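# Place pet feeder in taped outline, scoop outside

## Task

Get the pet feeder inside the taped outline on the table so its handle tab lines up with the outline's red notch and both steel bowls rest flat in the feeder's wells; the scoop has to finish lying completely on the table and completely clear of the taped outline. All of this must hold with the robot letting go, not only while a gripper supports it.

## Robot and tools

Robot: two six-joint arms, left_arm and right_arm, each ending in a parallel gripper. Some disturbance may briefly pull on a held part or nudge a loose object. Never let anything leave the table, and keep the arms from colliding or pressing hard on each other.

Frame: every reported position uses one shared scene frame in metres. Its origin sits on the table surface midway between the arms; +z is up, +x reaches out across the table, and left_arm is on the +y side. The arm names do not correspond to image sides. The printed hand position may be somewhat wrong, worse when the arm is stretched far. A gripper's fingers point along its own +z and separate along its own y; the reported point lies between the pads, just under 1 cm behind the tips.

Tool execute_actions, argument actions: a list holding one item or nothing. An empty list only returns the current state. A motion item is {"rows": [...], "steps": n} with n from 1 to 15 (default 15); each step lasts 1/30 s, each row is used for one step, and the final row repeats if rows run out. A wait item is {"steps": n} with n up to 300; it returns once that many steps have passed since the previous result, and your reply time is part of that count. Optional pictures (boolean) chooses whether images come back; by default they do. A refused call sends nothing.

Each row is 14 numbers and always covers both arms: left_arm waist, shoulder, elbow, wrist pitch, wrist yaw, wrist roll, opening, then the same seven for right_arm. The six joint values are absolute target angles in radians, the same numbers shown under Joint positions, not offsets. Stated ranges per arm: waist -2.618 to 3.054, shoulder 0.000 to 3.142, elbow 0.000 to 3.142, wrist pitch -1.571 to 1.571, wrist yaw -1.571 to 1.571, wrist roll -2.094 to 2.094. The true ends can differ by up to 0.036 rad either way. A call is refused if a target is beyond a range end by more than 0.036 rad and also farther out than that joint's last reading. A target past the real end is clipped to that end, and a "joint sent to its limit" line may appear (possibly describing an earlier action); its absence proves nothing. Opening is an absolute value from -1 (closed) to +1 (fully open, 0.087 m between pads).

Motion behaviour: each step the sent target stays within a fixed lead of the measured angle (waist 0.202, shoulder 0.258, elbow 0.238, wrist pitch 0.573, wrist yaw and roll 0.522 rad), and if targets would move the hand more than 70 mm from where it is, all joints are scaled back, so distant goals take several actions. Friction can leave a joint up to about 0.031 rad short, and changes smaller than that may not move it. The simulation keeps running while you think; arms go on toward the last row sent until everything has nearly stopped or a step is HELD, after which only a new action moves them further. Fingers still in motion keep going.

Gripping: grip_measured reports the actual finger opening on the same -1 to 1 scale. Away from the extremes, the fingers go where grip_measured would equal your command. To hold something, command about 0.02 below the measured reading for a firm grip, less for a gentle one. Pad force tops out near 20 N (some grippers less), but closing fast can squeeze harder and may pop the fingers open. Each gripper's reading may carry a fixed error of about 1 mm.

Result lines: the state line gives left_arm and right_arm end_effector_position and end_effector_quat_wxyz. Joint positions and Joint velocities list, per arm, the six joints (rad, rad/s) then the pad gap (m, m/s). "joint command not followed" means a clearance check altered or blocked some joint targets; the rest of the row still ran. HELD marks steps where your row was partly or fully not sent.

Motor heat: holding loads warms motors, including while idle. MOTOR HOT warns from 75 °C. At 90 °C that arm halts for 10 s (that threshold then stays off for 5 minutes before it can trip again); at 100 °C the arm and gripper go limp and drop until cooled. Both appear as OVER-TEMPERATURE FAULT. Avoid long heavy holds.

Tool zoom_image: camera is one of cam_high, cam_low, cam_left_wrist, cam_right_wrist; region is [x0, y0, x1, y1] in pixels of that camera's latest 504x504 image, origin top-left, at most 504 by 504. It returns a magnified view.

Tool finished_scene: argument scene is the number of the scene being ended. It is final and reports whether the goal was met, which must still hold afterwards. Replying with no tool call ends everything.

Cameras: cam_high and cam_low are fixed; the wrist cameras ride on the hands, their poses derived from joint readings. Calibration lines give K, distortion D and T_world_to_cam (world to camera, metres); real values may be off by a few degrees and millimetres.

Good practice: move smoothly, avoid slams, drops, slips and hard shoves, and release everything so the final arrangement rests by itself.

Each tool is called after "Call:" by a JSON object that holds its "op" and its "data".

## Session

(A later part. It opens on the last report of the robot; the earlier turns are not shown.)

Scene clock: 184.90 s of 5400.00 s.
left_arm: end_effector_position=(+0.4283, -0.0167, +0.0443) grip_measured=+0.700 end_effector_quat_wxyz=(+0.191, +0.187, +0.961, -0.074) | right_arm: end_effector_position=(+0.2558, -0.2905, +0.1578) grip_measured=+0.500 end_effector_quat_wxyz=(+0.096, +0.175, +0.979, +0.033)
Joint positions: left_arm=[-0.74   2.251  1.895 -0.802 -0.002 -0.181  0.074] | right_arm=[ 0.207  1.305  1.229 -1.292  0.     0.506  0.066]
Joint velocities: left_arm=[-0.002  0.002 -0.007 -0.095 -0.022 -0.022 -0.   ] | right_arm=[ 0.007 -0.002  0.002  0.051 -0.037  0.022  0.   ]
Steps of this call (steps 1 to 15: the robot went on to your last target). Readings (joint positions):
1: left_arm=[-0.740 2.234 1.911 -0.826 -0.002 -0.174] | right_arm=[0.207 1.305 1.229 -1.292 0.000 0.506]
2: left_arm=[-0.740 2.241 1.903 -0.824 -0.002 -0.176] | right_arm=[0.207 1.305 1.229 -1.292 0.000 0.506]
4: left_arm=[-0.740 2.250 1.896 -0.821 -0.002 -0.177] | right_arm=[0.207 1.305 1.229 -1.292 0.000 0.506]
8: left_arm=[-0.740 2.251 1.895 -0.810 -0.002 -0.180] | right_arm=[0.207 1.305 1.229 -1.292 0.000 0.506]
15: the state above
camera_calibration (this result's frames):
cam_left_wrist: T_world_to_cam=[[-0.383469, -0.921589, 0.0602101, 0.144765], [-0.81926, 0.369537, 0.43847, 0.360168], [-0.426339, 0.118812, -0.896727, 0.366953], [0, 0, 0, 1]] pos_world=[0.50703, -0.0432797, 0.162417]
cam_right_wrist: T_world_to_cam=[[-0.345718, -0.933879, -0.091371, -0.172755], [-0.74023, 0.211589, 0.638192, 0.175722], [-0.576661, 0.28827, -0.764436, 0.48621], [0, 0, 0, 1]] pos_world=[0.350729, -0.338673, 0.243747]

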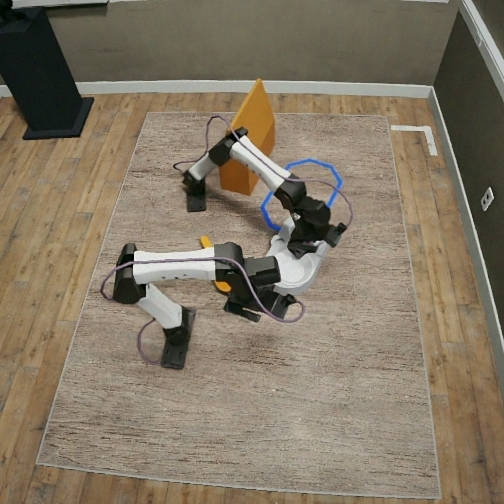

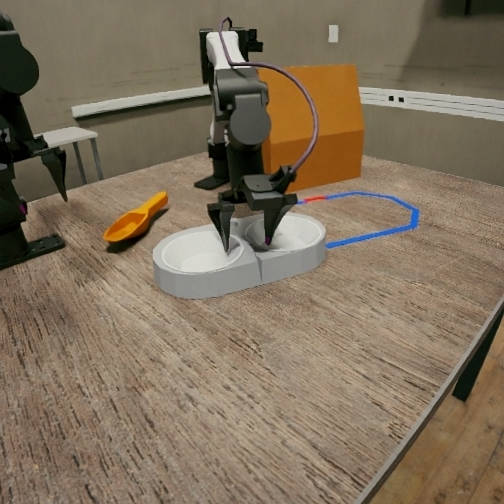

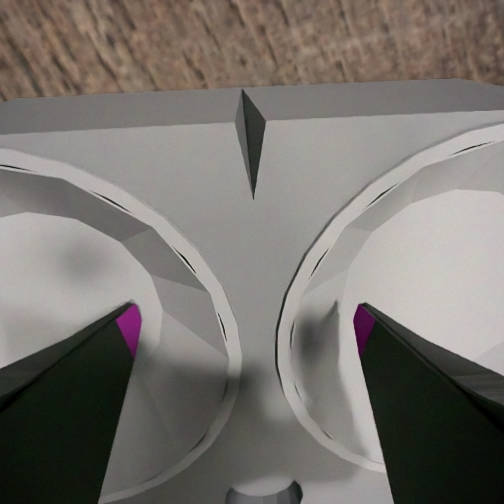

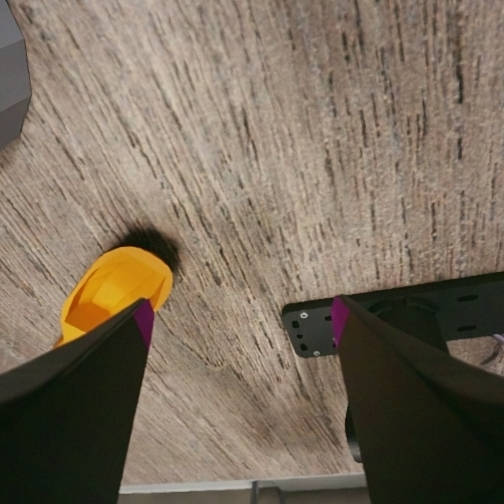

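Call:
{"op": "execute_actions", "data": {"actions": [{"rows": [[-0.745,2.255,1.88,-0.79,0,-0.187,0.2,0.20,1.30,1.20,-1.30,0,0.5,0.5]], "steps": 10}], "pictures": false}}

Call:
{"op": "execute_actions", "data": {"actions": [{"rows": [[-0.70125,2.21875,1.851,-0.82025,0,-0.1395,0.2,0.20,1.30,1.20,-1.30,0,0.5,0.5]], "steps": 5}], "pictures": false}}

Call:
{"op": "execute_actions", "data": {"actions": [{"rows": [[-0.6625,2.1925,1.817,-0.8355,0,-0.099,0.2,0.20,1.30,1.20,-1.30,0,0.5,0.5]], "steps": 5}], "pictures": false}}

Call:
{"op": "execute_actions", "data": {"actions": [{"rows": [[-0.62375,2.16625,1.783,-0.85075,0,-0.0585,0.2,0.20,1.30,1.20,-1.30,0,0.5,0.5]], "steps": 5}], "pictures": false}}

Call:
{"op": "execute_actions", "data": {"actions": [{"rows": [[-0.585,2.140,1.749,-0.866,0,-0.018,0.2,0.20,1.30,1.20,-1.30,0,0.5,0.5]], "steps": 10}]}}

Scene clock: 210.30 s of 5400.00 s.
left_arm: end_effector_position=(+0.4287, -0.0170, +0.0444) grip_measured=+0.200 end_effector_quat_wxyz=(+0.192, +0.187, +0.961, -0.074) | right_arm: end_effector_position=(+0.2558, -0.2905, +0.1578) grip_measured=+0.500 end_effector_quat_wxyz=(+0.096, +0.175, +0.979, +0.033)
Joint positions: left_arm=[-0.74   2.251  1.895 -0.8   -0.002 -0.181  0.053] | right_arm=[ 0.207  1.305  1.229 -1.292  0.     0.506  0.066]
Joint velocities: left_arm=[ 0.002  0.007 -0.012  0.007 -0.007  0.051  0.001] | right_arm=[ 0.012 -0.007  0.002 -0.037  0.095  0.007 -0.001]
Steps of this call (steps 1 to 15: the robot went on to your last target; steps 16 to 90: nothing new was sent; then 22.07 s passed at rest; steps 91 to 100: all 10 steps of this action). Readings (joint positions):
91: left_arm=[-0.740 2.251 1.895 -0.800 -0.002 -0.181] | right_arm=[0.207 1.305 1.229 -1.292 0.000 0.506]
92: left_arm=[-0.740 2.251 1.895 -0.800 -0.002 -0.181] | right_arm=[0.207 1.305 1.229 -1.292 0.000 0.506]
94: left_arm=[-0.740 2.251 1.895 -0.800 -0.002 -0.181] | right_arm=[0.207 1.305 1.229 -1.292 0.000 0.506]
98: left_arm=[-0.740 2.251 1.895 -0.800 -0.002 -0.181] | right_arm=[0.207 1.305 1.229 -1.292 0.000 0.506]
100: the state above

Scene clock: 210.47 s of 5400.00 s.
left_arm: end_effector_position=(+0.4299, -0.0073, +0.0474) grip_measured=+0.200 end_effector_quat_wxyz=(+0.191, +0.188, +0.960, -0.075) | right_arm: end_effector_position=(+0.2558, -0.2905, +0.1578) grip_measured=+0.500 end_effector_quat_wxyz=(+0.096, +0.175, +0.979, +0.033)
Joint positions: left_arm=[-0.72   2.232  1.874 -0.8    0.008 -0.161  0.053] | right_arm=[ 0.207  1.305  1.229 -1.292  0.     0.506  0.066]
Joint velocities: left_arm=[ 0.11  -0.076 -0.002 -0.022  0.007  0.037 -0.001] | right_arm=[ 0.012  0.012  0.002 -0.022 -0.022 -0.022 -0.001]
Steps of this call (steps 1 to 5: all 5 steps of this action). Readings (joint positions):
1: left_arm=[-0.738 2.248 1.890 -0.799 -0.002 -0.175] | right_arm=[0.207 1.305 1.229 -1.292 0.000 0.506]
2: left_arm=[-0.734 2.243 1.882 -0.800 0.000 -0.170] | right_arm=[0.207 1.305 1.229 -1.292 0.000 0.506]
4: left_arm=[-0.724 2.235 1.875 -0.800 0.007 -0.164] | right_arm=[0.207 1.305 1.229 -1.292 0.000 0.506]
5: the state above

Scene clock: 210.63 s of 5400.00 s.
left_arm: end_effector_position=(+0.4327, +0.0123, +0.0523) grip_measured=+0.200 end_effector_quat_wxyz=(+0.190, +0.186, +0.961, -0.072) | right_arm: end_effector_position=(+0.2558, -0.2905, +0.1578) grip_measured=+0.500 end_effector_quat_wxyz=(+0.096, +0.175, +0.979, +0.033)
Joint positions: left_arm=[-0.682  2.201  1.844 -0.804  0.018 -0.129  0.053] | right_arm=[ 0.207  1.305  1.229 -1.292  0.     0.506  0.066]
Joint velocities: left_arm=[ 0.208 -0.085 -0.032 -0.154 -0.037  0.081  0.   ] | right_arm=[-0.017 -0.002  0.012 -0.022  0.007 -0.037 -0.001]
Steps of this call (steps 1 to 5: all 5 steps of this action). Readings (joint positions):
1: left_arm=[-0.714 2.225 1.867 -0.797 0.011 -0.153] | right_arm=[0.207 1.305 1.229 -1.292 0.000 0.506]
2: left_arm=[-0.707 2.216 1.856 -0.797 0.017 -0.146] | right_arm=[0.207 1.305 1.229 -1.292 0.000 0.506]
4: left_arm=[-0.690 2.204 1.845 -0.802 0.018 -0.134] | right_arm=[0.207 1.305 1.229 -1.292 0.000 0.506]
5: the state above

Scene clock: 210.80 s of 5400.00 s.
left_arm: end_effector_position=(+0.4344, +0.0365, +0.0534) grip_measured=+0.200 end_effector_quat_wxyz=(+0.185, +0.184, +0.963, -0.064) | right_arm: end_effector_position=(+0.2558, -0.2905, +0.1578) grip_measured=+0.500 end_effector_quat_wxyz=(+0.096, +0.175, +0.979, +0.033)
Joint positions: left_arm=[-0.638  2.174  1.81  -0.813  0.022 -0.091  0.053] | right_arm=[ 0.207  1.305  1.229 -1.292  0.     0.506  0.066]
Joint velocities: left_arm=[ 0.203 -0.046 -0.076 -0.081 -0.022  0.11  -0.   ] | right_arm=[-0.017  0.007 -0.012 -0.066  0.037  0.051 -0.001]
Steps of this call (steps 1 to 5: all 5 steps of this action). Readings (joint positions):
1: left_arm=[-0.673 2.194 1.835 -0.803 0.020 -0.119] | right_arm=[0.207 1.305 1.229 -1.292 0.000 0.506]
2: left_arm=[-0.664 2.186 1.824 -0.803 0.022 -0.111] | right_arm=[0.207 1.305 1.229 -1.292 0.000 0.506]
4: left_arm=[-0.645 2.176 1.812 -0.810 0.022 -0.097] | right_arm=[0.207 1.305 1.229 -1.292 0.000 0.506]
5: the state above

Scene clock: 211.13 s of 5400.00 s.
left_arm: end_effector_position=(+0.4338, +0.0634, +0.0539) grip_measured=+0.200 end_effector_quat_wxyz=(+0.176, +0.187, +0.965, -0.053) | right_arm: end_effector_position=(+0.2558, -0.2905, +0.1578) grip_measured=+0.500 end_effector_quat_wxyz=(+0.096, +0.175, +0.979, +0.033)
Joint positions: left_arm=[-0.591  2.147  1.775 -0.83   0.025 -0.037  0.053] | right_arm=[ 0.207  1.305  1.229 -1.292  0.     0.506  0.066]
Joint velocities: left_arm=[-0.022  0.002  0.012  0.066 -0.022  0.007  0.   ] | right_arm=[-0.017 -0.002  0.022 -0.037  0.007 -0.066  0.   ]
Steps of this call (steps 1 to 10: all 10 steps of this action). Readings (joint positions):
1: left_arm=[-0.629 2.169 1.801 -0.813 0.024 -0.081] | right_arm=[0.207 1.305 1.229 -1.292 0.000 0.506]
2: left_arm=[-0.621 2.161 1.790 -0.814 0.025 -0.072] | right_arm=[0.207 1.305 1.229 -1.292 0.000 0.506]
4: left_arm=[-0.605 2.151 1.778 -0.822 0.025 -0.057] | right_arm=[0.207 1.305 1.229 -1.292 0.000 0.506]
8: left_arm=[-0.591 2.148 1.775 -0.830 0.025 -0.042] | right_arm=[0.207 1.305 1.229 -1.292 0.000 0.506]
10: the state above
camera_calibration (this result's frames):
cam_left_wrist: T_world_to_cam=[[-0.376408, -0.926072, 0.02662, 0.219122], [-0.811171, 0.343314, 0.473431, 0.327057], [-0.44757, 0.15661, -0.880428, 0.374316], [0, 0, 0, 1]] pos_world=[0.515311, 0.0320179, 0.168886]
cam_right_wrist: T_world_to_cam=[[-0.345718, -0.933879, -0.091371, -0.172755], [-0.74023, 0.211589, 0.638192, 0.175722], [-0.576661, 0.28827, -0.764436, 0.48621], [0, 0, 0, 1]] pos_world=[0.350729, -0.338673, 0.243747]

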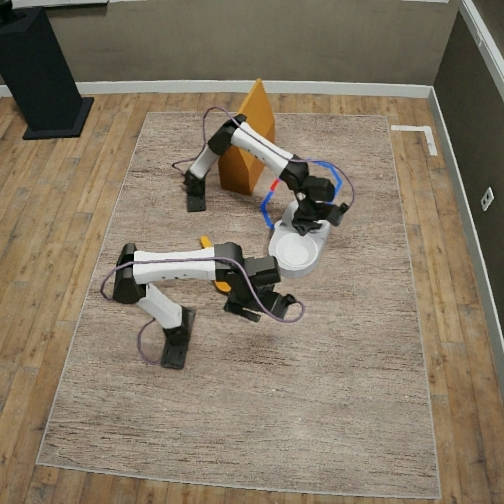

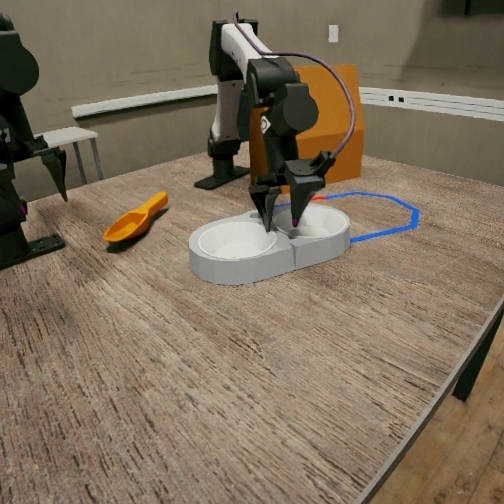

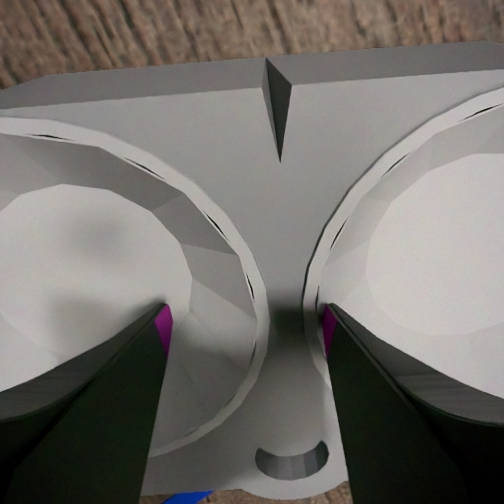

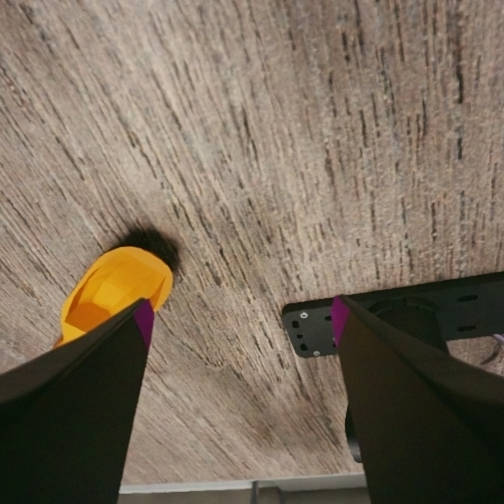

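Call:
{"op": "execute_actions", "data": {"actions": [{"rows": [[-0.585,2.160,1.735,-0.89,0,-0.018,0.2,0.20,1.30,1.20,-1.30,0,0.5,0.5]], "steps": 6}], "pictures": false}}

Call:
{"op": "execute_actions", "data": {"actions": [{"rows": [[-0.542,2.152,1.727,-0.914,0,0.028,0.2,0.20,1.30,1.20,-1.30,0,0.5,0.5]], "steps": 5}], "pictures": false}}

Call:
{"op": "execute_actions", "data": {"actions": [{"rows": [[-0.499,2.144,1.719,-0.938,0,0.074,0.2,0.20,1.30,1.20,-1.30,0,0.5,0.5]], "steps": 5}], "pictures": false}}

Call:
{"op": "execute_actions", "data": {"actions": [{"rows": [[-0.456,2.136,1.711,-0.962,0,0.120,0.2,0.20,1.30,1.20,-1.30,0,0.5,0.5]], "steps": 5}], "pictures": false}}

Call:
{"op": "execute_actions", "data": {"actions": [{"rows": [[-0.413,2.128,1.703,-0.986,0,0.166,0.2,0.20,1.30,1.20,-1.30,0,0.5,0.5]], "steps": 10}]}}

Scene clock: 215.90 s of 5400.00 s.
left_arm: end_effector_position=(+0.4325, +0.0640, +0.0525) grip_measured=+0.200 end_effector_quat_wxyz=(+0.173, +0.189, +0.965, -0.052) | right_arm: end_effector_position=(+0.2558, -0.2905, +0.1578) grip_measured=+0.500 end_effector_quat_wxyz=(+0.096, +0.175, +0.979, +0.033)
Joint positions: left_arm=[-0.591  2.147  1.77  -0.83   0.025 -0.034  0.053] | right_arm=[ 0.207  1.305  1.229 -1.292  0.     0.506  0.066]
Joint velocities: left_arm=[ 0.002  0.007 -0.022  0.051 -0.007  0.007 -0.   ] | right_arm=[-0.002 -0.002 -0.007 -0.081 -0.022 -0.007  0.001]
Steps of this call (steps 1 to 15: the robot went on to your last target; steps 16 to 90: nothing new was sent; then 1.57 s passed at rest; steps 91 to 96: all 6 steps of this action). Readings (joint positions):
91: left_arm=[-0.591 2.147 1.773 -0.830 0.025 -0.034] | right_arm=[0.207 1.305 1.229 -1.292 0.000 0.506]
92: left_arm=[-0.591 2.147 1.771 -0.830 0.025 -0.034] | right_arm=[0.207 1.305 1.229 -1.292 0.000 0.506]
94: left_arm=[-0.591 2.147 1.770 -0.830 0.025 -0.034] | right_arm=[0.207 1.305 1.229 -1.292 0.000 0.506]
96: the state above

Scene clock: 216.07 s of 5400.00 s.
left_arm: end_effector_position=(+0.4331, +0.0728, +0.0520) grip_measured=+0.200 end_effector_quat_wxyz=(+0.167, +0.192, +0.965, -0.055) | right_arm: end_effector_position=(+0.2558, -0.2905, +0.1578) grip_measured=+0.500 end_effector_quat_wxyz=(+0.096, +0.175, +0.979, +0.033)
Joint positions: left_arm=[-0.569  2.147  1.77  -0.842  0.041 -0.008  0.053] | right_arm=[ 0.207  1.305  1.229 -1.292  0.     0.506  0.066]
Joint velocities: left_arm=[ 0.149 -0.037 -0.017 -0.095 -0.022  0.007 -0.   ] | right_arm=[-0.012  0.002  0.007 -0.007  0.007 -0.11  -0.   ]
Steps of this call (steps 1 to 5: all 5 steps of this action). Readings (joint positions):
1: left_arm=[-0.588 2.147 1.770 -0.831 0.028 -0.027] | right_arm=[0.207 1.305 1.229 -1.292 0.000 0.506]
2: left_arm=[-0.584 2.147 1.770 -0.832 0.033 -0.021] | right_arm=[0.207 1.305 1.229 -1.292 0.000 0.506]
4: left_arm=[-0.574 2.147 1.770 -0.839 0.039 -0.012] | right_arm=[0.207 1.305 1.229 -1.292 0.000 0.506]
5: the state above

Scene clock: 216.23 s of 5400.00 s.
left_arm: end_effector_position=(+0.4331, +0.0957, +0.0523) grip_measured=+0.200 end_effector_quat_wxyz=(+0.157, +0.190, +0.968, -0.050) | right_arm: end_effector_position=(+0.2558, -0.2905, +0.1578) grip_measured=+0.500 end_effector_quat_wxyz=(+0.096, +0.175, +0.979, +0.033)
Joint positions: left_arm=[-0.522  2.135  1.757 -0.865  0.05   0.031  0.053] | right_arm=[ 0.207  1.305  1.229 -1.292  0.     0.506  0.066]
Joint velocities: left_arm=[ 0.256 -0.022 -0.042 -0.212  0.051  0.154  0.001] | right_arm=[ 0.027  0.007  0.002 -0.066  0.037 -0.037 -0.001]
Steps of this call (steps 1 to 5: all 5 steps of this action). Readings (joint positions):
1: left_arm=[-0.561 2.145 1.767 -0.843 0.045 0.001] | right_arm=[0.207 1.305 1.229 -1.292 0.000 0.506]
2: left_arm=[-0.552 2.141 1.763 -0.847 0.049 0.011] | right_arm=[0.207 1.305 1.229 -1.292 0.000 0.506]
4: left_arm=[-0.532 2.137 1.758 -0.859 0.050 0.025] | right_arm=[0.207 1.305 1.229 -1.292 0.000 0.506]
5: the state above

Scene clock: 216.40 s of 5400.00 s.
left_arm: end_effector_position=(+0.4326, +0.1202, +0.0523) grip_measured=+0.200 end_effector_quat_wxyz=(+0.145, +0.188, +0.970, -0.043) | right_arm: end_effector_position=(+0.2558, -0.2905, +0.1578) grip_measured=+0.500 end_effector_quat_wxyz=(+0.096, +0.175, +0.979, +0.033)
Joint positions: left_arm=[-0.473  2.127  1.748 -0.892  0.053  0.075  0.053] | right_arm=[ 0.207  1.305  1.229 -1.292  0.     0.506  0.066]
Joint velocities: left_arm=[ 0.198 -0.002 -0.017 -0.139  0.022  0.139 -0.   ] | right_arm=[ 0.007  0.007 -0.012 -0.066 -0.051 -0.081  0.001]
Steps of this call (steps 1 to 5: all 5 steps of this action). Readings (joint positions):
1: left_arm=[-0.512 2.133 1.755 -0.869 0.052 0.042] | right_arm=[0.207 1.305 1.229 -1.292 0.000 0.506]
2: left_arm=[-0.502 2.131 1.752 -0.875 0.053 0.053] | right_arm=[0.207 1.305 1.229 -1.292 0.000 0.506]
4: left_arm=[-0.481 2.128 1.749 -0.887 0.053 0.069] | right_arm=[0.207 1.305 1.229 -1.292 0.000 0.506]
5: the state above

Scene clock: 216.73 s of 5400.00 s.
left_arm: end_effector_position=(+0.4297, +0.1432, +0.0521) grip_measured=+0.200 end_effector_quat_wxyz=(+0.132, +0.197, +0.971, -0.034) | right_arm: end_effector_position=(+0.2558, -0.2905, +0.1578) grip_measured=+0.500 end_effector_quat_wxyz=(+0.096, +0.175, +0.979, +0.033)
Joint positions: left_arm=[-0.431  2.12   1.741 -0.924  0.053  0.137  0.053] | right_arm=[ 0.207  1.305  1.229 -1.292  0.     0.506  0.066]
Joint velocities: left_arm=[ 0.022 -0.022  0.007  0.051  0.022  0.007  0.001] | right_arm=[-0.032 -0.007  0.007  0.022 -0.007 -0.037 -0.001]
Steps of this call (steps 1 to 10: all 10 steps of this action). Readings (joint positions):
1: left_arm=[-0.465 2.125 1.747 -0.896 0.055 0.087] | right_arm=[0.207 1.305 1.229 -1.292 0.000 0.506]
2: left_arm=[-0.457 2.123 1.744 -0.901 0.056 0.098] | right_arm=[0.207 1.305 1.229 -1.292 0.000 0.506]
4: left_arm=[-0.439 2.120 1.741 -0.913 0.056 0.114] | right_arm=[0.207 1.305 1.229 -1.292 0.000 0.506]
8: left_arm=[-0.431 2.120 1.741 -0.923 0.054 0.133] | right_arm=[0.207 1.305 1.229 -1.292 0.000 0.506]
10: the state above
camera_calibration (this result's frames):
cam_left_wrist: T_world_to_cam=[[-0.389138, -0.921169, 0.00439879, 0.297476], [-0.765381, 0.325977, 0.554915, 0.275797], [-0.512605, 0.212572, -0.831895, 0.375803], [0, 0, 0, 1]] pos_world=[0.519488, 0.104237, 0.158277]
cam_right_wrist: T_world_to_cam=[[-0.345718, -0.933879, -0.091371, -0.172755], [-0.74023, 0.211589, 0.638192, 0.175722], [-0.576661, 0.28827, -0.764436, 0.48621], [0, 0, 0, 1]] pos_world=[0.350729, -0.338673, 0.243747]

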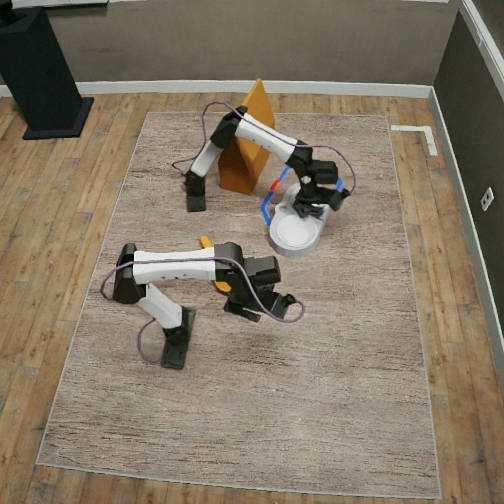

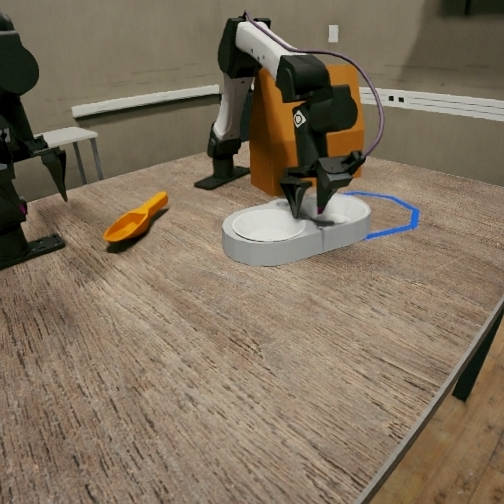

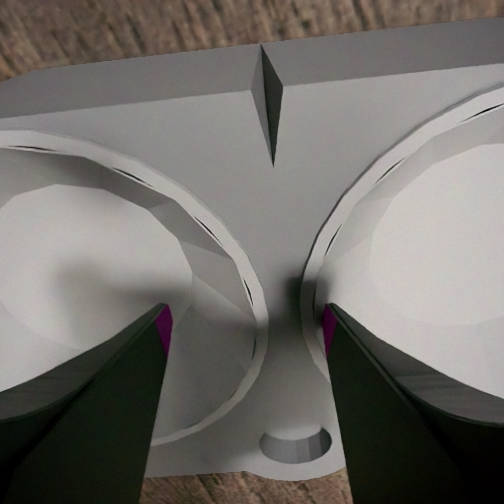

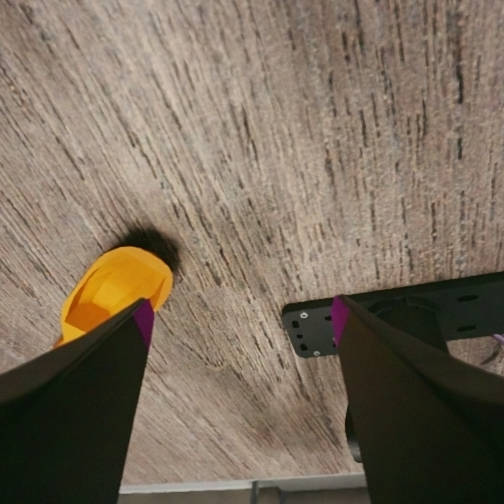

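Call:
{"op": "zoom_image", "data": {"camera": "cam_high", "region": [160, 70, 370, 280]}}

Call:
{"op": "zoom_image", "data": {"camera": "cam_low", "region": [170, 0, 430, 260]}}

Region (160, 70, 370, 280) of cam_high's 504x504 image, scaled by 2.400, with more detail than that image has.

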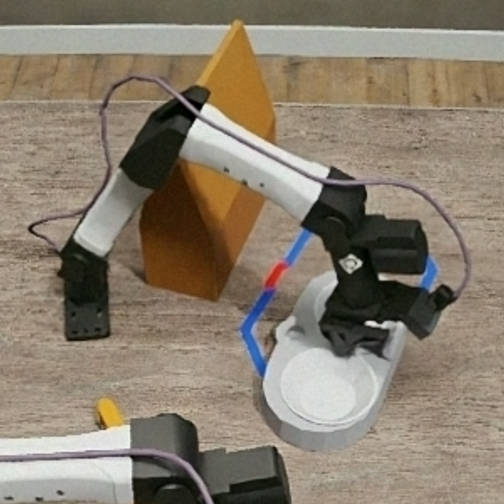

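Region (170, 0, 430, 260) of cam_low's 504x504 image, scaled by 1.938, with more detail than that image has.

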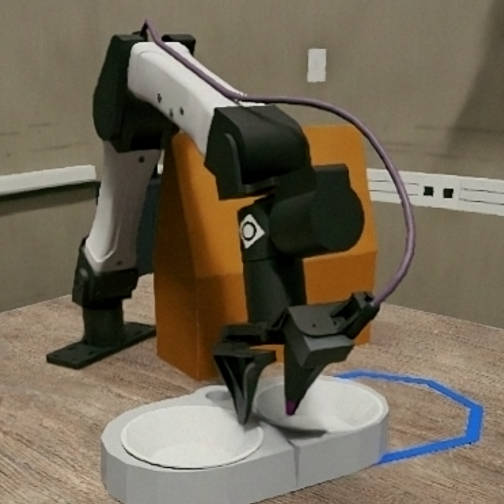

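Call:
{"op": "execute_actions", "data": {"actions": [{"rows": [[-0.431,2.12,1.741,-0.924,0,0.137,0.8,0.20,1.30,1.20,-1.30,0,0.5,0.5]], "steps": 5}], "pictures": false}}

Call:
{"op": "execute_actions", "data": {"actions": [{"rows": [[-0.4339,2.1030,1.7235,-0.9064,0,0.1280,0.8,0.20,1.30,1.20,-1.30,0,0.5,0.5],[-0.4369,2.0860,1.7061,-0.8888,0,0.1190,0.8,0.20,1.30,1.20,-1.30,0,0.5,0.5],[-0.4398,2.0690,1.6886,-0.8712,0,0.1100,0.8,0.20,1.30,1.20,-1.30,0,0.5,0.5],[-0.4427,2.0520,1.6711,-0.8536,0,0.1010,0.8,0.20,1.30,1.20,-1.30,0,0.5,0.5],[-0.4457,2.0350,1.6537,-0.8360,0,0.0920,0.8,0.20,1.30,1.20,-1.30,0,0.5,0.5],[-0.4486,2.0180,1.6362,-0.8184,0,0.0830,0.8,0.20,1.30,1.20,-1.30,0,0.5,0.5],[-0.4515,2.0010,1.6187,-0.8008,0,0.0740,0.8,0.20,1.30,1.20,-1.30,0,0.5,0.5],[-0.4545,1.9840,1.6013,-0.7832,0,0.0650,0.8,0.20,1.30,1.20,-1.30,0,0.5,0.5],[-0.4574,1.9670,1.5838,-0.7656,0,0.0560,0.8,0.20,1.30,1.20,-1.30,0,0.5,0.5],[-0.4603,1.9500,1.5663,-0.7480,0,0.0470,0.8,0.20,1.30,1.20,-1.30,0,0.5,0.5],[-0.4633,1.9330,1.5489,-0.7304,0,0.0380,0.8,0.20,1.30,1.20,-1.30,0,0.5,0.5],[-0.4662,1.9160,1.5314,-0.7128,0,0.0290,0.8,0.20,1.30,1.20,-1.30,0,0.5,0.5],[-0.4691,1.8990,1.5139,-0.6952,0,0.0200,0.8,0.20,1.30,1.20,-1.30,0,0.5,0.5],[-0.4721,1.8820,1.4965,-0.6776,0,0.0110,0.8,0.20,1.30,1.20,-1.30,0,0.5,0.5],[-0.4750,1.8650,1.4790,-0.6600,0,0.0020,0.8,0.20,1.30,1.20,-1.30,0,0.5,0.5]], "steps": 15}], "pictures": false}}

Call:
{"op": "execute_actions", "data": {"actions": [{"steps": 15}]}}

Scene clock: 296.03 s of 5400.00 s.
left_arm: end_effector_position=(+0.4312, +0.1473, +0.0521) grip_measured=+0.798 end_effector_quat_wxyz=(+0.133, +0.198, +0.971, -0.022) | right_arm: end_effector_position=(+0.2558, -0.2905, +0.1578) grip_measured=+0.500 end_effector_quat_wxyz=(+0.096, +0.175, +0.979, +0.033)
Joint positions: left_arm=[-0.431  2.12   1.741 -0.922  0.028  0.142  0.079] | right_arm=[ 0.207  1.305  1.229 -1.292  0.     0.506  0.066]
Joint velocities: left_arm=[-0.002 -0.002  0.002 -0.007 -0.081  0.037  0.001] | right_arm=[-0.012 -0.012  0.002 -0.095  0.007  0.051 -0.   ]
Steps of this call (steps 1 to 15: the robot went on to your last target; steps 16 to 90: nothing new was sent; then 76.13 s passed at rest; steps 91 to 95: all 5 steps of this action). Readings (joint positions):
91: left_arm=[-0.431 2.120 1.741 -0.922 0.049 0.142] | right_arm=[0.207 1.305 1.229 -1.292 0.000 0.506]
92: left_arm=[-0.431 2.120 1.741 -0.922 0.042 0.142] | right_arm=[0.207 1.305 1.229 -1.292 0.000 0.506]
94: left_arm=[-0.431 2.120 1.741 -0.922 0.031 0.142] | right_arm=[0.207 1.305 1.229 -1.292 0.000 0.506]
95: the state above

Scene clock: 296.53 s of 5400.00 s.
left_arm: end_effector_position=(+0.4226, +0.1343, +0.0886) grip_measured=+0.800 end_effector_quat_wxyz=(+0.227, +0.162, +0.960, -0.034) | right_arm: end_effector_position=(+0.2558, -0.2905, +0.1578) grip_measured=+0.500 end_effector_quat_wxyz=(+0.096, +0.175, +0.979, +0.033)
Joint positions: left_arm=[-0.462  1.9    1.53  -0.738  0.013  0.044  0.079] | right_arm=[ 0.207  1.305  1.229 -1.292  0.     0.506  0.066]
Joint velocities: left_arm=[-0.09  -0.486 -0.486  0.52   0.022 -0.212 -0.001] | right_arm=[ 0.002 -0.012  0.002 -0.007 -0.081 -0.066  0.   ]
Steps of this call (steps 1 to 15: all 15 steps of this action). Readings (joint positions):
1: left_arm=[-0.431 2.120 1.741 -0.922 0.024 0.141] | right_arm=[0.207 1.305 1.229 -1.292 0.000 0.506]
2: left_arm=[-0.432 2.117 1.737 -0.917 0.022 0.138] | right_arm=[0.207 1.305 1.229 -1.292 0.000 0.506]
4: left_arm=[-0.433 2.099 1.714 -0.899 0.019 0.128] | right_arm=[0.207 1.305 1.229 -1.292 0.000 0.506]
8: left_arm=[-0.439 2.029 1.647 -0.854 0.015 0.102] | right_arm=[0.207 1.305 1.229 -1.292 0.000 0.506]
15: the state above

Scene clock: 297.03 s of 5400.00 s.
left_arm: end_effector_position=(+0.4298, +0.1278, +0.0972) grip_measured=+0.800 end_effector_quat_wxyz=(+0.259, +0.148, +0.954, -0.043) | right_arm: end_effector_position=(+0.2558, -0.2905, +0.1578) grip_measured=+0.500 end_effector_quat_wxyz=(+0.096, +0.175, +0.979, +0.033)
Joint positions: left_arm=[-0.469  1.87   1.501 -0.671  0.013  0.009  0.079] | right_arm=[ 0.207  1.305  1.229 -1.292  0.     0.506  0.066]
Joint velocities: left_arm=[-0.007  0.007 -0.032  0.037  0.022 -0.037 -0.   ] | right_arm=[-0.012  0.002 -0.007 -0.037 -0.081  0.037 -0.   ]
Steps of this call (steps 1 to 15: the robot went on to your last target). Readings (joint positions):
1: left_arm=[-0.465 1.887 1.516 -0.726 0.013 0.037] | right_arm=[0.207 1.305 1.229 -1.292 0.000 0.506]
2: left_arm=[-0.467 1.877 1.509 -0.717 0.013 0.031] | right_arm=[0.207 1.305 1.229 -1.292 0.000 0.506]
4: left_arm=[-0.469 1.870 1.505 -0.700 0.013 0.022] | right_arm=[0.207 1.305 1.229 -1.292 0.000 0.506]
8: left_arm=[-0.469 1.870 1.502 -0.680 0.013 0.014] | right_arm=[0.207 1.305 1.229 -1.292 0.000 0.506]
15: the state above
camera_calibration (this result's frames):
cam_left_wrist: T_world_to_cam=[[-0.29842, -0.95443, -0.00287063, 0.249098], [-0.903192, 0.281425, 0.324107, 0.343227], [-0.308529, 0.0993127, -0.946016, 0.354513], [0, 0, 0, 1]] pos_world=[0.493713, 0.105947, 0.224848]
cam_right_wrist: T_world_to_cam=[[-0.345718, -0.933879, -0.091371, -0.172755], [-0.74023, 0.211589, 0.638192, 0.175722], [-0.576661, 0.28827, -0.764436, 0.48621], [0, 0, 0, 1]] pos_world=[0.350729, -0.338673, 0.243747]

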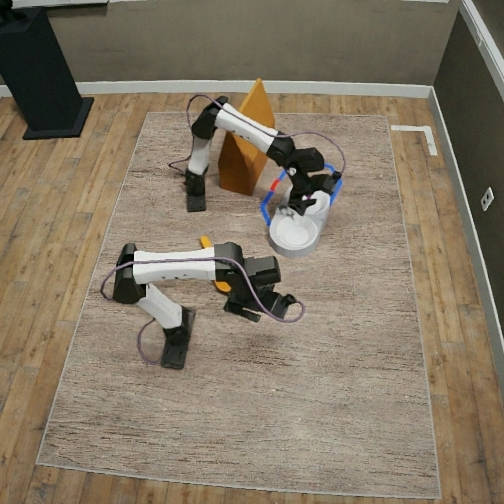

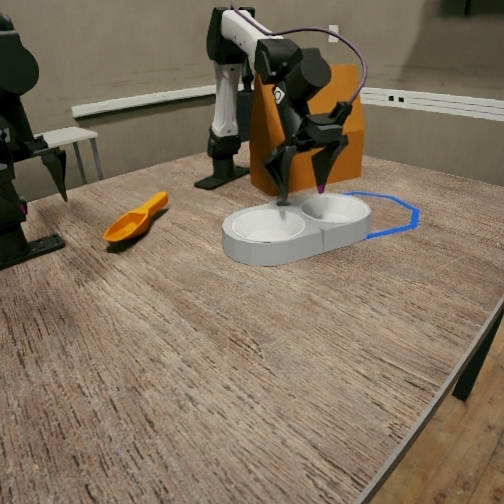

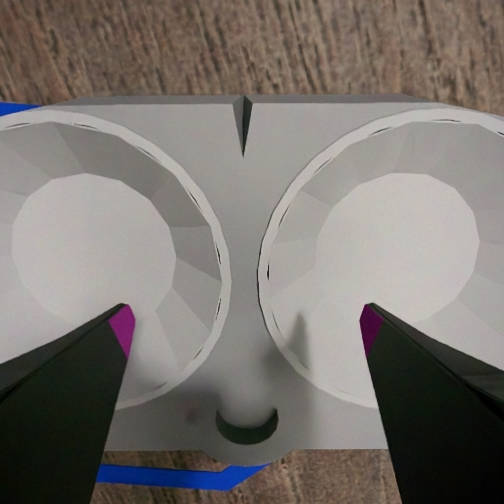

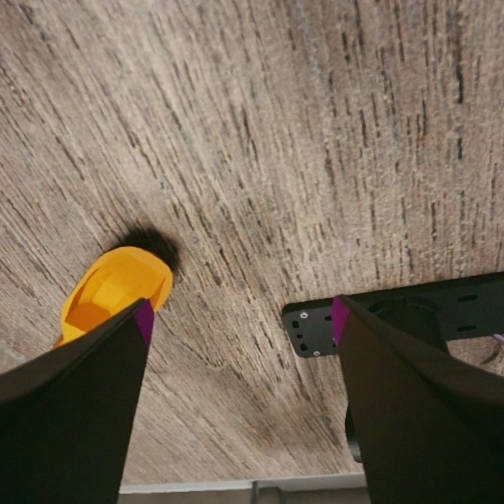

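Call:
{"op": "execute_actions", "data": {"actions": [{"rows": [[-0.472,1.8747,1.4746,-0.6463,0,0.005,0.8,0.20,1.30,1.20,-1.30,0,0.5,0.5],[-0.472,1.8794,1.4592,-0.6276,0,0.005,0.8,0.20,1.30,1.20,-1.30,0,0.5,0.5],[-0.472,1.8841,1.4438,-0.6089,0,0.005,0.8,0.20,1.30,1.20,-1.30,0,0.5,0.5],[-0.472,1.8888,1.4284,-0.5902,0,0.005,0.8,0.20,1.30,1.20,-1.30,0,0.5,0.5],[-0.472,1.8935,1.4130,-0.5715,0,0.005,0.8,0.20,1.30,1.20,-1.30,0,0.5,0.5],[-0.472,1.8982,1.3976,-0.5528,0,0.005,0.8,0.20,1.30,1.20,-1.30,0,0.5,0.5],[-0.472,1.9029,1.3822,-0.5341,0,0.005,0.8,0.20,1.30,1.20,-1.30,0,0.5,0.5],[-0.472,1.9076,1.3668,-0.5154,0,0.005,0.8,0.20,1.30,1.20,-1.30,0,0.5,0.5],[-0.472,1.9123,1.3514,-0.4967,0,0.005,0.8,0.20,1.30,1.20,-1.30,0,0.5,0.5],[-0.472,1.917,1.336,-0.478,0,0.005,0.8,0.20,1.30,1.20,-1.30,0,0.5,0.5]], "steps": 15}], "pictures": false}}

Call:
{"op": "execute_actions", "data": {"actions": [{"steps": 10}], "pictures": false}}

Scene clock: 313.63 s of 5400.00 s.
left_arm: end_effector_position=(+0.4208, +0.1305, +0.0442) grip_measured=+0.800 end_effector_quat_wxyz=(+0.241, +0.148, +0.958, -0.041) | right_arm: end_effector_position=(+0.2558, -0.2905, +0.1578) grip_measured=+0.500 end_effector_quat_wxyz=(+0.096, +0.175, +0.979, +0.033)
Joint positions: left_arm=[-0.469  1.909  1.351 -0.519  0.013  0.008  0.079] | right_arm=[ 0.207  1.305  1.229 -1.292  0.     0.506  0.066]
Joint velocities: left_arm=[-0.022  0.022 -0.017  0.139 -0.007  0.022 -0.001] | right_arm=[ 0.007  0.002 -0.007  0.022  0.037 -0.037  0.001]
Steps of this call (steps 1 to 15: the robot went on to your last target; steps 16 to 90: nothing new was sent; then 13.10 s passed at rest; steps 91 to 105: all 15 steps of this action). Readings (joint positions):
91: left_arm=[-0.469 1.870 1.501 -0.668 0.013 0.008] | right_arm=[0.207 1.305 1.229 -1.292 0.000 0.506]
92: left_arm=[-0.469 1.870 1.497 -0.661 0.013 0.008] | right_arm=[0.207 1.305 1.229 -1.292 0.000 0.506]
94: left_arm=[-0.469 1.870 1.478 -0.636 0.013 0.008] | right_arm=[0.207 1.305 1.229 -1.292 0.000 0.506]
98: left_arm=[-0.469 1.874 1.415 -0.583 0.013 0.008] | right_arm=[0.207 1.305 1.229 -1.292 0.000 0.506]
105: the state above

Scene clock: 313.97 s of 5400.00 s.
left_arm: end_effector_position=(+0.4273, +0.1285, +0.0465) grip_measured=+0.800 end_effector_quat_wxyz=(+0.255, +0.147, +0.955, -0.043) | right_arm: end_effector_position=(+0.2558, -0.2905, +0.1578) grip_measured=+0.500 end_effector_quat_wxyz=(+0.096, +0.175, +0.979, +0.033)
Joint positions: left_arm=[-0.469  1.91   1.351 -0.49   0.013  0.008  0.079] | right_arm=[ 0.207  1.305  1.229 -1.292  0.     0.506  0.066]
Joint velocities: left_arm=[-0.017 -0.002  0.002  0.051  0.007  0.007  0.   ] | right_arm=[ 0.002 -0.007 -0.002 -0.022 -0.051  0.007  0.   ]
Steps of this call (steps 1 to 10: the robot went on to your last target). Readings (joint positions):
1: left_arm=[-0.469 1.910 1.351 -0.515 0.013 0.008] | right_arm=[0.207 1.305 1.229 -1.292 0.000 0.506]
2: left_arm=[-0.469 1.910 1.351 -0.510 0.013 0.008] | right_arm=[0.207 1.305 1.229 -1.292 0.000 0.506]
4: left_arm=[-0.469 1.910 1.351 -0.500 0.013 0.008] | right_arm=[0.207 1.305 1.229 -1.292 0.000 0.506]
8: left_arm=[-0.469 1.910 1.351 -0.492 0.013 0.008] | right_arm=[0.207 1.305 1.229 -1.292 0.000 0.506]
10: the state above

Call:
{"op": "execute_actions", "data": {"actions": [{"rows": [[-0.472,1.917,1.336,-0.478,0,0.005,0.2,0.20,1.30,1.20,-1.30,0,0.5,0.5]], "steps": 8}], "pictures": false}}

Call:
{"op": "execute_actions", "data": {"actions": [{"rows": [[-0.424,1.917,1.336,-0.478,0,0.062,0.2,0.20,1.30,1.20,-1.30,0,0.5,0.5]], "steps": 5}], "pictures": false}}

Call:
{"op": "execute_actions", "data": {"actions": [{"rows": [[-0.377,1.917,1.336,-0.478,0,0.118,0.2,0.20,1.30,1.20,-1.30,0,0.5,0.5]], "steps": 5}], "pictures": false}}

Call:
{"op": "execute_actions", "data": {"actions": [{"rows": [[-0.330,1.917,1.336,-0.478,0,0.174,0.2,0.20,1.30,1.20,-1.30,0,0.5,0.5]], "steps": 5}], "pictures": false}}

Call:
{"op": "execute_actions", "data": {"actions": [{"rows": [[-0.283,1.917,1.336,-0.478,0,0.230,0.2,0.20,1.30,1.20,-1.30,0,0.5,0.5]], "steps": 10}]}}

Scene clock: 319.63 s of 5400.00 s.
left_arm: end_effector_position=(+0.4279, +0.1283, +0.0467) grip_measured=+0.200 end_effector_quat_wxyz=(+0.256, +0.147, +0.954, -0.043) | right_arm: end_effector_position=(+0.2558, -0.2905, +0.1578) grip_measured=+0.500 end_effector_quat_wxyz=(+0.096, +0.175, +0.979, +0.033)
Joint positions: left_arm=[-0.469  1.91   1.351 -0.488  0.013  0.008  0.053] | right_arm=[ 0.207  1.305  1.229 -1.292  0.     0.506  0.066]
Joint velocities: left_arm=[-0.007 -0.002 -0.022 -0.022  0.037 -0.11  -0.   ] | right_arm=[-0.012  0.012  0.007 -0.066 -0.081  0.037 -0.001]
Steps of this call (steps 1 to 30: the robot went on to your last target; steps 31 to 100: nothing new was sent; then 2.07 s passed at rest; steps 101 to 108: all 8 steps of this action). Readings (joint positions):
101: left_arm=[-0.469 1.910 1.351 -0.488 0.013 0.008] | right_arm=[0.207 1.305 1.229 -1.292 0.000 0.506]
102: left_arm=[-0.469 1.910 1.351 -0.488 0.013 0.008] | right_arm=[0.207 1.305 1.229 -1.292 0.000 0.506]
104: left_arm=[-0.469 1.910 1.351 -0.488 0.013 0.008] | right_arm=[0.207 1.305 1.229 -1.292 0.000 0.506]
108: the state above

Scene clock: 319.80 s of 5400.00 s.
left_arm: end_effector_position=(+0.4319, +0.1414, +0.0468) grip_measured=+0.200 end_effector_quat_wxyz=(+0.257, +0.147, +0.954, -0.038) | right_arm: end_effector_position=(+0.2558, -0.2905, +0.1578) grip_measured=+0.500 end_effector_quat_wxyz=(+0.096, +0.175, +0.979, +0.033)
Joint positions: left_arm=[-0.438  1.91   1.351 -0.487  0.017  0.036  0.053] | right_arm=[ 0.207  1.305  1.229 -1.292  0.     0.506  0.066]
Joint velocities: left_arm=[ 0.129 -0.012 -0.002  0.037 -0.007  0.095 -0.   ] | right_arm=[-0.012  0.002  0.007 -0.022 -0.037  0.022  0.   ]
Steps of this call (steps 1 to 5: all 5 steps of this action). Readings (joint positions):
1: left_arm=[-0.465 1.910 1.351 -0.488 0.013 0.016] | right_arm=[0.207 1.305 1.229 -1.292 0.000 0.506]
2: left_arm=[-0.459 1.910 1.351 -0.488 0.013 0.024] | right_arm=[0.207 1.305 1.229 -1.292 0.000 0.506]
4: left_arm=[-0.443 1.910 1.351 -0.487 0.017 0.033] | right_arm=[0.207 1.305 1.229 -1.292 0.000 0.506]
5: the state above

Scene clock: 319.97 s of 5400.00 s.
left_arm: end_effector_position=(+0.4373, +0.1600, +0.0470) grip_measured=+0.200 end_effector_quat_wxyz=(+0.259, +0.148, +0.954, -0.031) | right_arm: end_effector_position=(+0.2558, -0.2905, +0.1578) grip_measured=+0.500 end_effector_quat_wxyz=(+0.096, +0.175, +0.979, +0.033)
Joint positions: left_arm=[-0.395  1.91   1.351 -0.484  0.026  0.081  0.053] | right_arm=[ 0.207  1.305  1.229 -1.292  0.     0.506  0.066]
Joint velocities: left_arm=[ 0.212 -0.002 -0.017  0.007 -0.051  0.183 -0.001] | right_arm=[-0.007 -0.017 -0.002 -0.037 -0.022  0.022  0.001]
Steps of this call (steps 1 to 5: all 5 steps of this action). Readings (joint positions):
1: left_arm=[-0.431 1.910 1.351 -0.486 0.021 0.048] | right_arm=[0.207 1.305 1.229 -1.292 0.000 0.506]
2: left_arm=[-0.422 1.910 1.351 -0.486 0.025 0.058] | right_arm=[0.207 1.305 1.229 -1.292 0.000 0.506]
4: left_arm=[-0.403 1.910 1.351 -0.485 0.026 0.075] | right_arm=[0.207 1.305 1.229 -1.292 0.000 0.506]
5: the state above

Scene clock: 320.13 s of 5400.00 s.
left_arm: end_effector_position=(+0.4429, +0.1823, +0.0475) grip_measured=+0.200 end_effector_quat_wxyz=(+0.262, +0.150, +0.953, -0.020) | right_arm: end_effector_position=(+0.2558, -0.2905, +0.1578) grip_measured=+0.500 end_effector_quat_wxyz=(+0.096, +0.175, +0.979, +0.033)
Joint positions: left_arm=[-0.345  1.91   1.351 -0.48   0.031  0.132  0.053] | right_arm=[ 0.207  1.305  1.229 -1.292  0.     0.506  0.066]
Joint velocities: left_arm=[ 0.203 -0.002  0.017 -0.007  0.022  0.154  0.001] | right_arm=[-0.002 -0.002 -0.012  0.022  0.051 -0.037 -0.   ]
Steps of this call (steps 1 to 5: all 5 steps of this action). Readings (joint positions):
1: left_arm=[-0.385 1.910 1.351 -0.483 0.028 0.094] | right_arm=[0.207 1.305 1.229 -1.292 0.000 0.506]
2: left_arm=[-0.374 1.910 1.351 -0.483 0.031 0.107] | right_arm=[0.207 1.305 1.229 -1.292 0.000 0.506]
4: left_arm=[-0.353 1.910 1.351 -0.481 0.031 0.125] | right_arm=[0.207 1.305 1.229 -1.292 0.000 0.506]
5: the state above

Scene clock: 320.47 s of 5400.00 s.
left_arm: end_effector_position=(+0.4484, +0.2073, +0.0481) grip_measured=+0.200 end_effector_quat_wxyz=(+0.266, +0.160, +0.951, -0.006) | right_arm: end_effector_position=(+0.2558, -0.2905, +0.1578) grip_measured=+0.500 end_effector_quat_wxyz=(+0.096, +0.175, +0.979, +0.033)
Joint positions: left_arm=[-0.292  1.91   1.351 -0.475  0.036  0.205  0.053] | right_arm=[ 0.207  1.305  1.229 -1.292  0.     0.506  0.066]
Joint velocities: left_arm=[-0.012 -0.012  0.002  0.037 -0.037  0.051  0.   ] | right_arm=[-0.012 -0.002 -0.002  0.007  0.051 -0.066  0.   ]
Steps of this call (steps 1 to 10: all 10 steps of this action). Readings (joint positions):
1: left_arm=[-0.336 1.910 1.351 -0.479 0.034 0.146] | right_arm=[0.207 1.305 1.229 -1.292 0.000 0.506]
2: left_arm=[-0.326 1.910 1.351 -0.479 0.036 0.159] | right_arm=[0.207 1.305 1.229 -1.292 0.000 0.506]
4: left_arm=[-0.307 1.910 1.351 -0.477 0.036 0.179] | right_arm=[0.207 1.305 1.229 -1.292 0.000 0.506]
8: left_arm=[-0.292 1.910 1.351 -0.475 0.036 0.199] | right_arm=[0.207 1.305 1.229 -1.292 0.000 0.506]
10: the state above
camera_calibration (this result's frames):
cam_left_wrist: T_world_to_cam=[[-0.300365, -0.9502, -0.0830675, 0.33425], [-0.911198, 0.260107, 0.319473, 0.361749], [-0.281957, 0.171649, -0.943947, 0.278907], [0, 0, 0, 1]] pos_world=[0.508661, 0.175637, 0.17547]
cam_right_wrist: T_world_to_cam=[[-0.345718, -0.933879, -0.091371, -0.172755], [-0.74023, 0.211589, 0.638192, 0.175722], [-0.576661, 0.28827, -0.764436, 0.48621], [0, 0, 0, 1]] pos_world=[0.350729, -0.338673, 0.243747]

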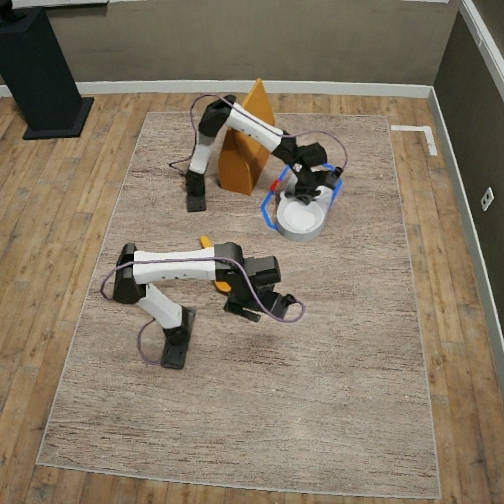

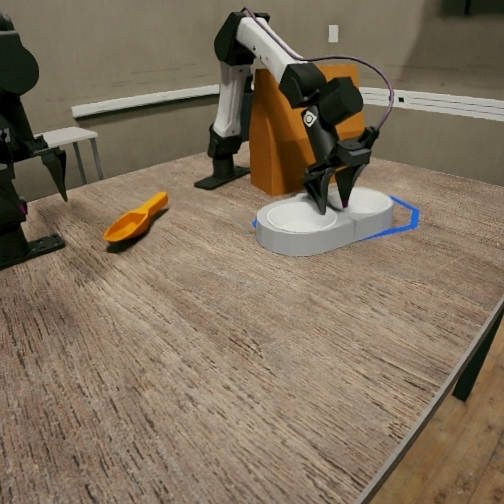

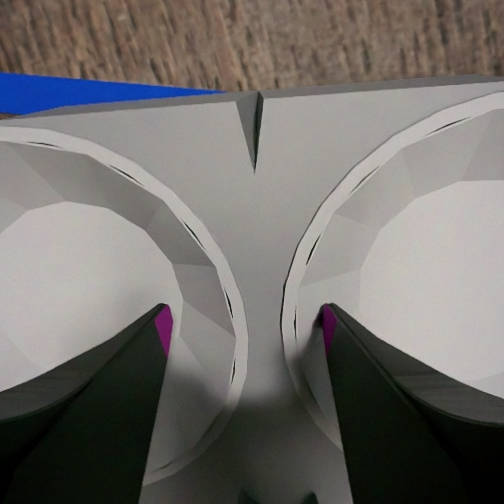

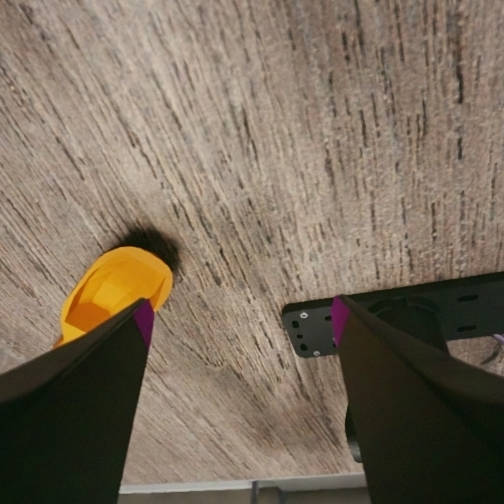

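Call:
{"op": "execute_actions", "data": {"actions": [{"rows": [[-0.292,1.912,1.345,-0.478,0,0.215,1.0,0.20,1.30,1.20,-1.30,0,0.5,0.5]], "steps": 5}], "pictures": false}}

Call:
{"op": "execute_actions", "data": {"actions": [{"rows": [[-0.2985,1.9036,1.3355,-0.4794,0,0.244,1.0,0.20,1.30,1.20,-1.30,0,0.5,0.5],[-0.305,1.8952,1.326,-0.4808,0,0.273,1.0,0.20,1.30,1.20,-1.30,0,0.5,0.5],[-0.3115,1.8868,1.3165,-0.4822,0,0.302,1.0,0.20,1.30,1.20,-1.30,0,0.5,0.5],[-0.318,1.8784,1.307,-0.4836,0,0.331,1.0,0.20,1.30,1.20,-1.30,0,0.5,0.5],[-0.3245,1.87,1.2975,-0.485,0,0.360,1.0,0.20,1.30,1.20,-1.30,0,0.5,0.5],[-0.331,1.8616,1.288,-0.4864,0,0.389,1.0,0.20,1.30,1.20,-1.30,0,0.5,0.5],[-0.3375,1.8532,1.2785,-0.4878,0,0.418,1.0,0.20,1.30,1.20,-1.30,0,0.5,0.5],[-0.344,1.8448,1.269,-0.4892,0,0.447,1.0,0.20,1.30,1.20,-1.30,0,0.5,0.5],[-0.3505,1.8364,1.2595,-0.4906,0,0.476,1.0,0.20,1.30,1.20,-1.30,0,0.5,0.5],[-0.357,1.828,1.250,-0.492,0,0.505,1.0,0.20,1.30,1.20,-1.30,0,0.5,0.5]], "steps": 15}], "pictures": false}}

Call:
{"op": "execute_actions", "data": {"actions": [{"steps": 10}]}}

Scene clock: 362.97 s of 5400.00 s.
left_arm: end_effector_position=(+0.4488, +0.2099, +0.0482) grip_measured=+1.000 end_effector_quat_wxyz=(+0.266, +0.161, +0.951, +0.002) | right_arm: end_effector_position=(+0.2558, -0.2905, +0.1578) grip_measured=+0.500 end_effector_quat_wxyz=(+0.096, +0.175, +0.979, +0.033)
Joint positions: left_arm=[-0.292  1.91   1.351 -0.474  0.021  0.211  0.087] | right_arm=[ 0.207  1.305  1.229 -1.292  0.     0.506  0.066]
Joint velocities: left_arm=[ 0.002 -0.007 -0.017 -0.007 -0.022 -0.037  0.   ] | right_arm=[-0.017 -0.007 -0.002 -0.007 -0.037  0.022 -0.   ]
Steps of this call (steps 1 to 15: the robot went on to your last target; steps 16 to 90: nothing new was sent; then 39.33 s passed at rest; steps 91 to 95: all 5 steps of this action). Readings (joint positions):
91: left_arm=[-0.292 1.910 1.351 -0.474 0.034 0.211] | right_arm=[0.207 1.305 1.229 -1.292 0.000 0.506]
92: left_arm=[-0.292 1.910 1.351 -0.474 0.030 0.211] | right_arm=[0.207 1.305 1.229 -1.292 0.000 0.506]
94: left_arm=[-0.292 1.910 1.351 -0.474 0.024 0.211] | right_arm=[0.207 1.305 1.229 -1.292 0.000 0.506]
95: the state above

Scene clock: 363.47 s of 5400.00 s.
left_arm: end_effector_position=(+0.4296, +0.1972, +0.0530) grip_measured=+1.000 end_effector_quat_wxyz=(+0.259, +0.307, +0.915, +0.031) | right_arm: end_effector_position=(+0.2558, -0.2905, +0.1578) grip_measured=+0.500 end_effector_quat_wxyz=(+0.096, +0.175, +0.979, +0.033)
Joint positions: left_arm=[-0.354  1.839  1.273 -0.476  0.013  0.464  0.087] | right_arm=[ 0.207  1.305  1.229 -1.292  0.     0.506  0.066]
Joint velocities: left_arm=[ 0.002 -0.027 -0.007 -0.022 -0.007  0.256  0.   ] | right_arm=[ 0.012 -0.022  0.007 -0.022 -0.022  0.007  0.   ]
Steps of this call (steps 1 to 15: all 15 steps of this action). Readings (joint positions):
1: left_arm=[-0.292 1.910 1.351 -0.474 0.020 0.215] | right_arm=[0.207 1.305 1.229 -1.292 0.000 0.506]
2: left_arm=[-0.293 1.910 1.351 -0.474 0.018 0.224] | right_arm=[0.207 1.305 1.229 -1.292 0.000 0.506]
4: left_arm=[-0.296 1.903 1.343 -0.473 0.015 0.254] | right_arm=[0.207 1.305 1.229 -1.292 0.000 0.506]
8: left_arm=[-0.321 1.872 1.305 -0.474 0.013 0.340] | right_arm=[0.207 1.305 1.229 -1.292 0.000 0.506]
15: the state above

Scene clock: 363.80 s of 5400.00 s.
left_arm: end_effector_position=(+0.4303, +0.1983, +0.0532) grip_measured=+1.000 end_effector_quat_wxyz=(+0.259, +0.321, +0.910, +0.035) | right_arm: end_effector_position=(+0.2558, -0.2905, +0.1578) grip_measured=+0.500 end_effector_quat_wxyz=(+0.096, +0.175, +0.979, +0.033)
Joint positions: left_arm=[-0.354  1.839  1.273 -0.476  0.012  0.495  0.087] | right_arm=[ 0.207  1.305  1.229 -1.292  0.     0.506  0.066]
Joint velocities: left_arm=[ 0.002 -0.002 -0.007 -0.066 -0.051  0.037  0.   ] | right_arm=[ 0.017  0.007 -0.017 -0.066 -0.037 -0.022  0.001]
Steps of this call (steps 1 to 10: the robot went on to your last target). Readings (joint positions):
1: left_arm=[-0.354 1.839 1.273 -0.476 0.012 0.471] | right_arm=[0.207 1.305 1.229 -1.292 0.000 0.506]
2: left_arm=[-0.354 1.839 1.273 -0.476 0.012 0.476] | right_arm=[0.207 1.305 1.229 -1.292 0.000 0.506]
4: left_arm=[-0.354 1.839 1.273 -0.476 0.012 0.484] | right_arm=[0.207 1.305 1.229 -1.292 0.000 0.506]
8: left_arm=[-0.354 1.839 1.273 -0.476 0.012 0.493] | right_arm=[0.207 1.305 1.229 -1.292 0.000 0.506]
10: the state above
camera_calibration (this result's frames):
cam_left_wrist: T_world_to_cam=[[-0.560777, -0.792639, -0.239276, 0.409869], [-0.809331, 0.463796, 0.360384, 0.259611], [-0.174679, 0.395748, -0.901593, 0.187308], [0, 0, 0, 1]] pos_world=[0.472675, 0.130345, 0.173388]
cam_right_wrist: T_world_to_cam=[[-0.345718, -0.933879, -0.091371, -0.172755], [-0.74023, 0.211589, 0.638192, 0.175722], [-0.576661, 0.28827, -0.764436, 0.48621], [0, 0, 0, 1]] pos_world=[0.350729, -0.338673, 0.243747]

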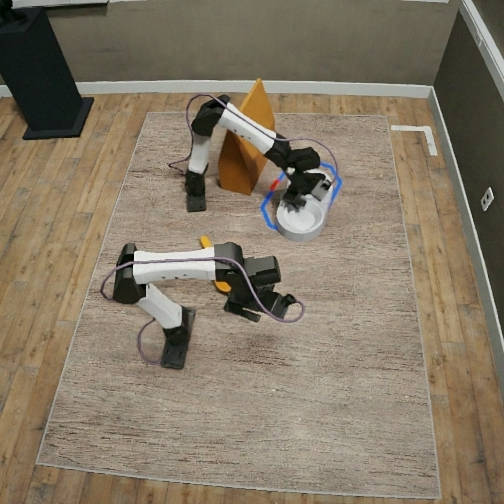

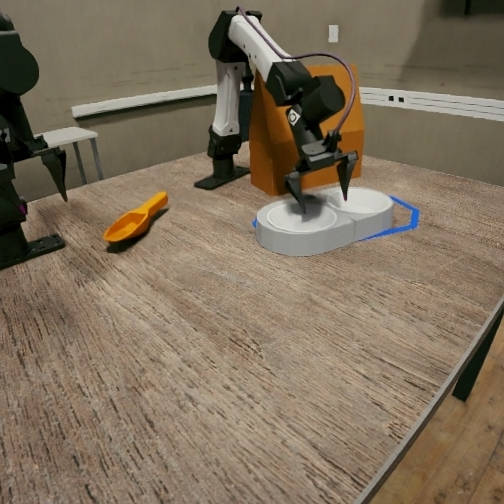

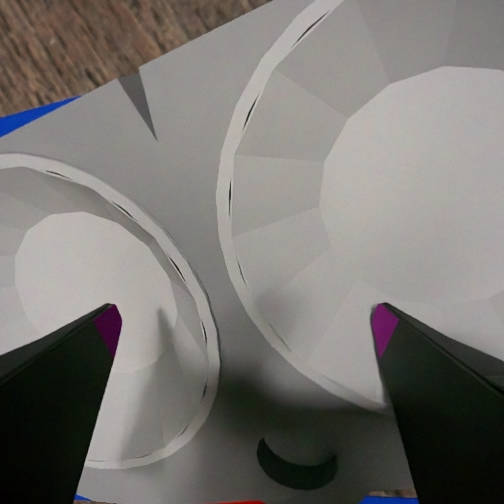

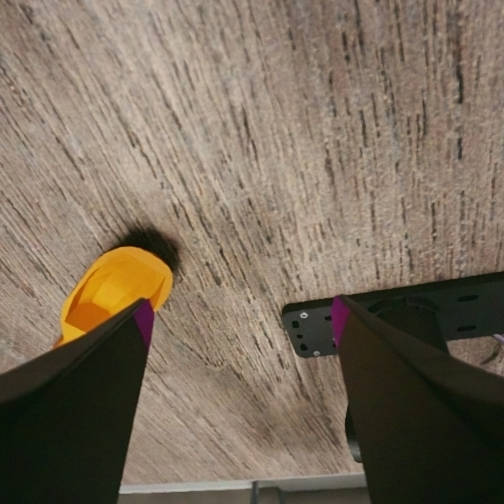

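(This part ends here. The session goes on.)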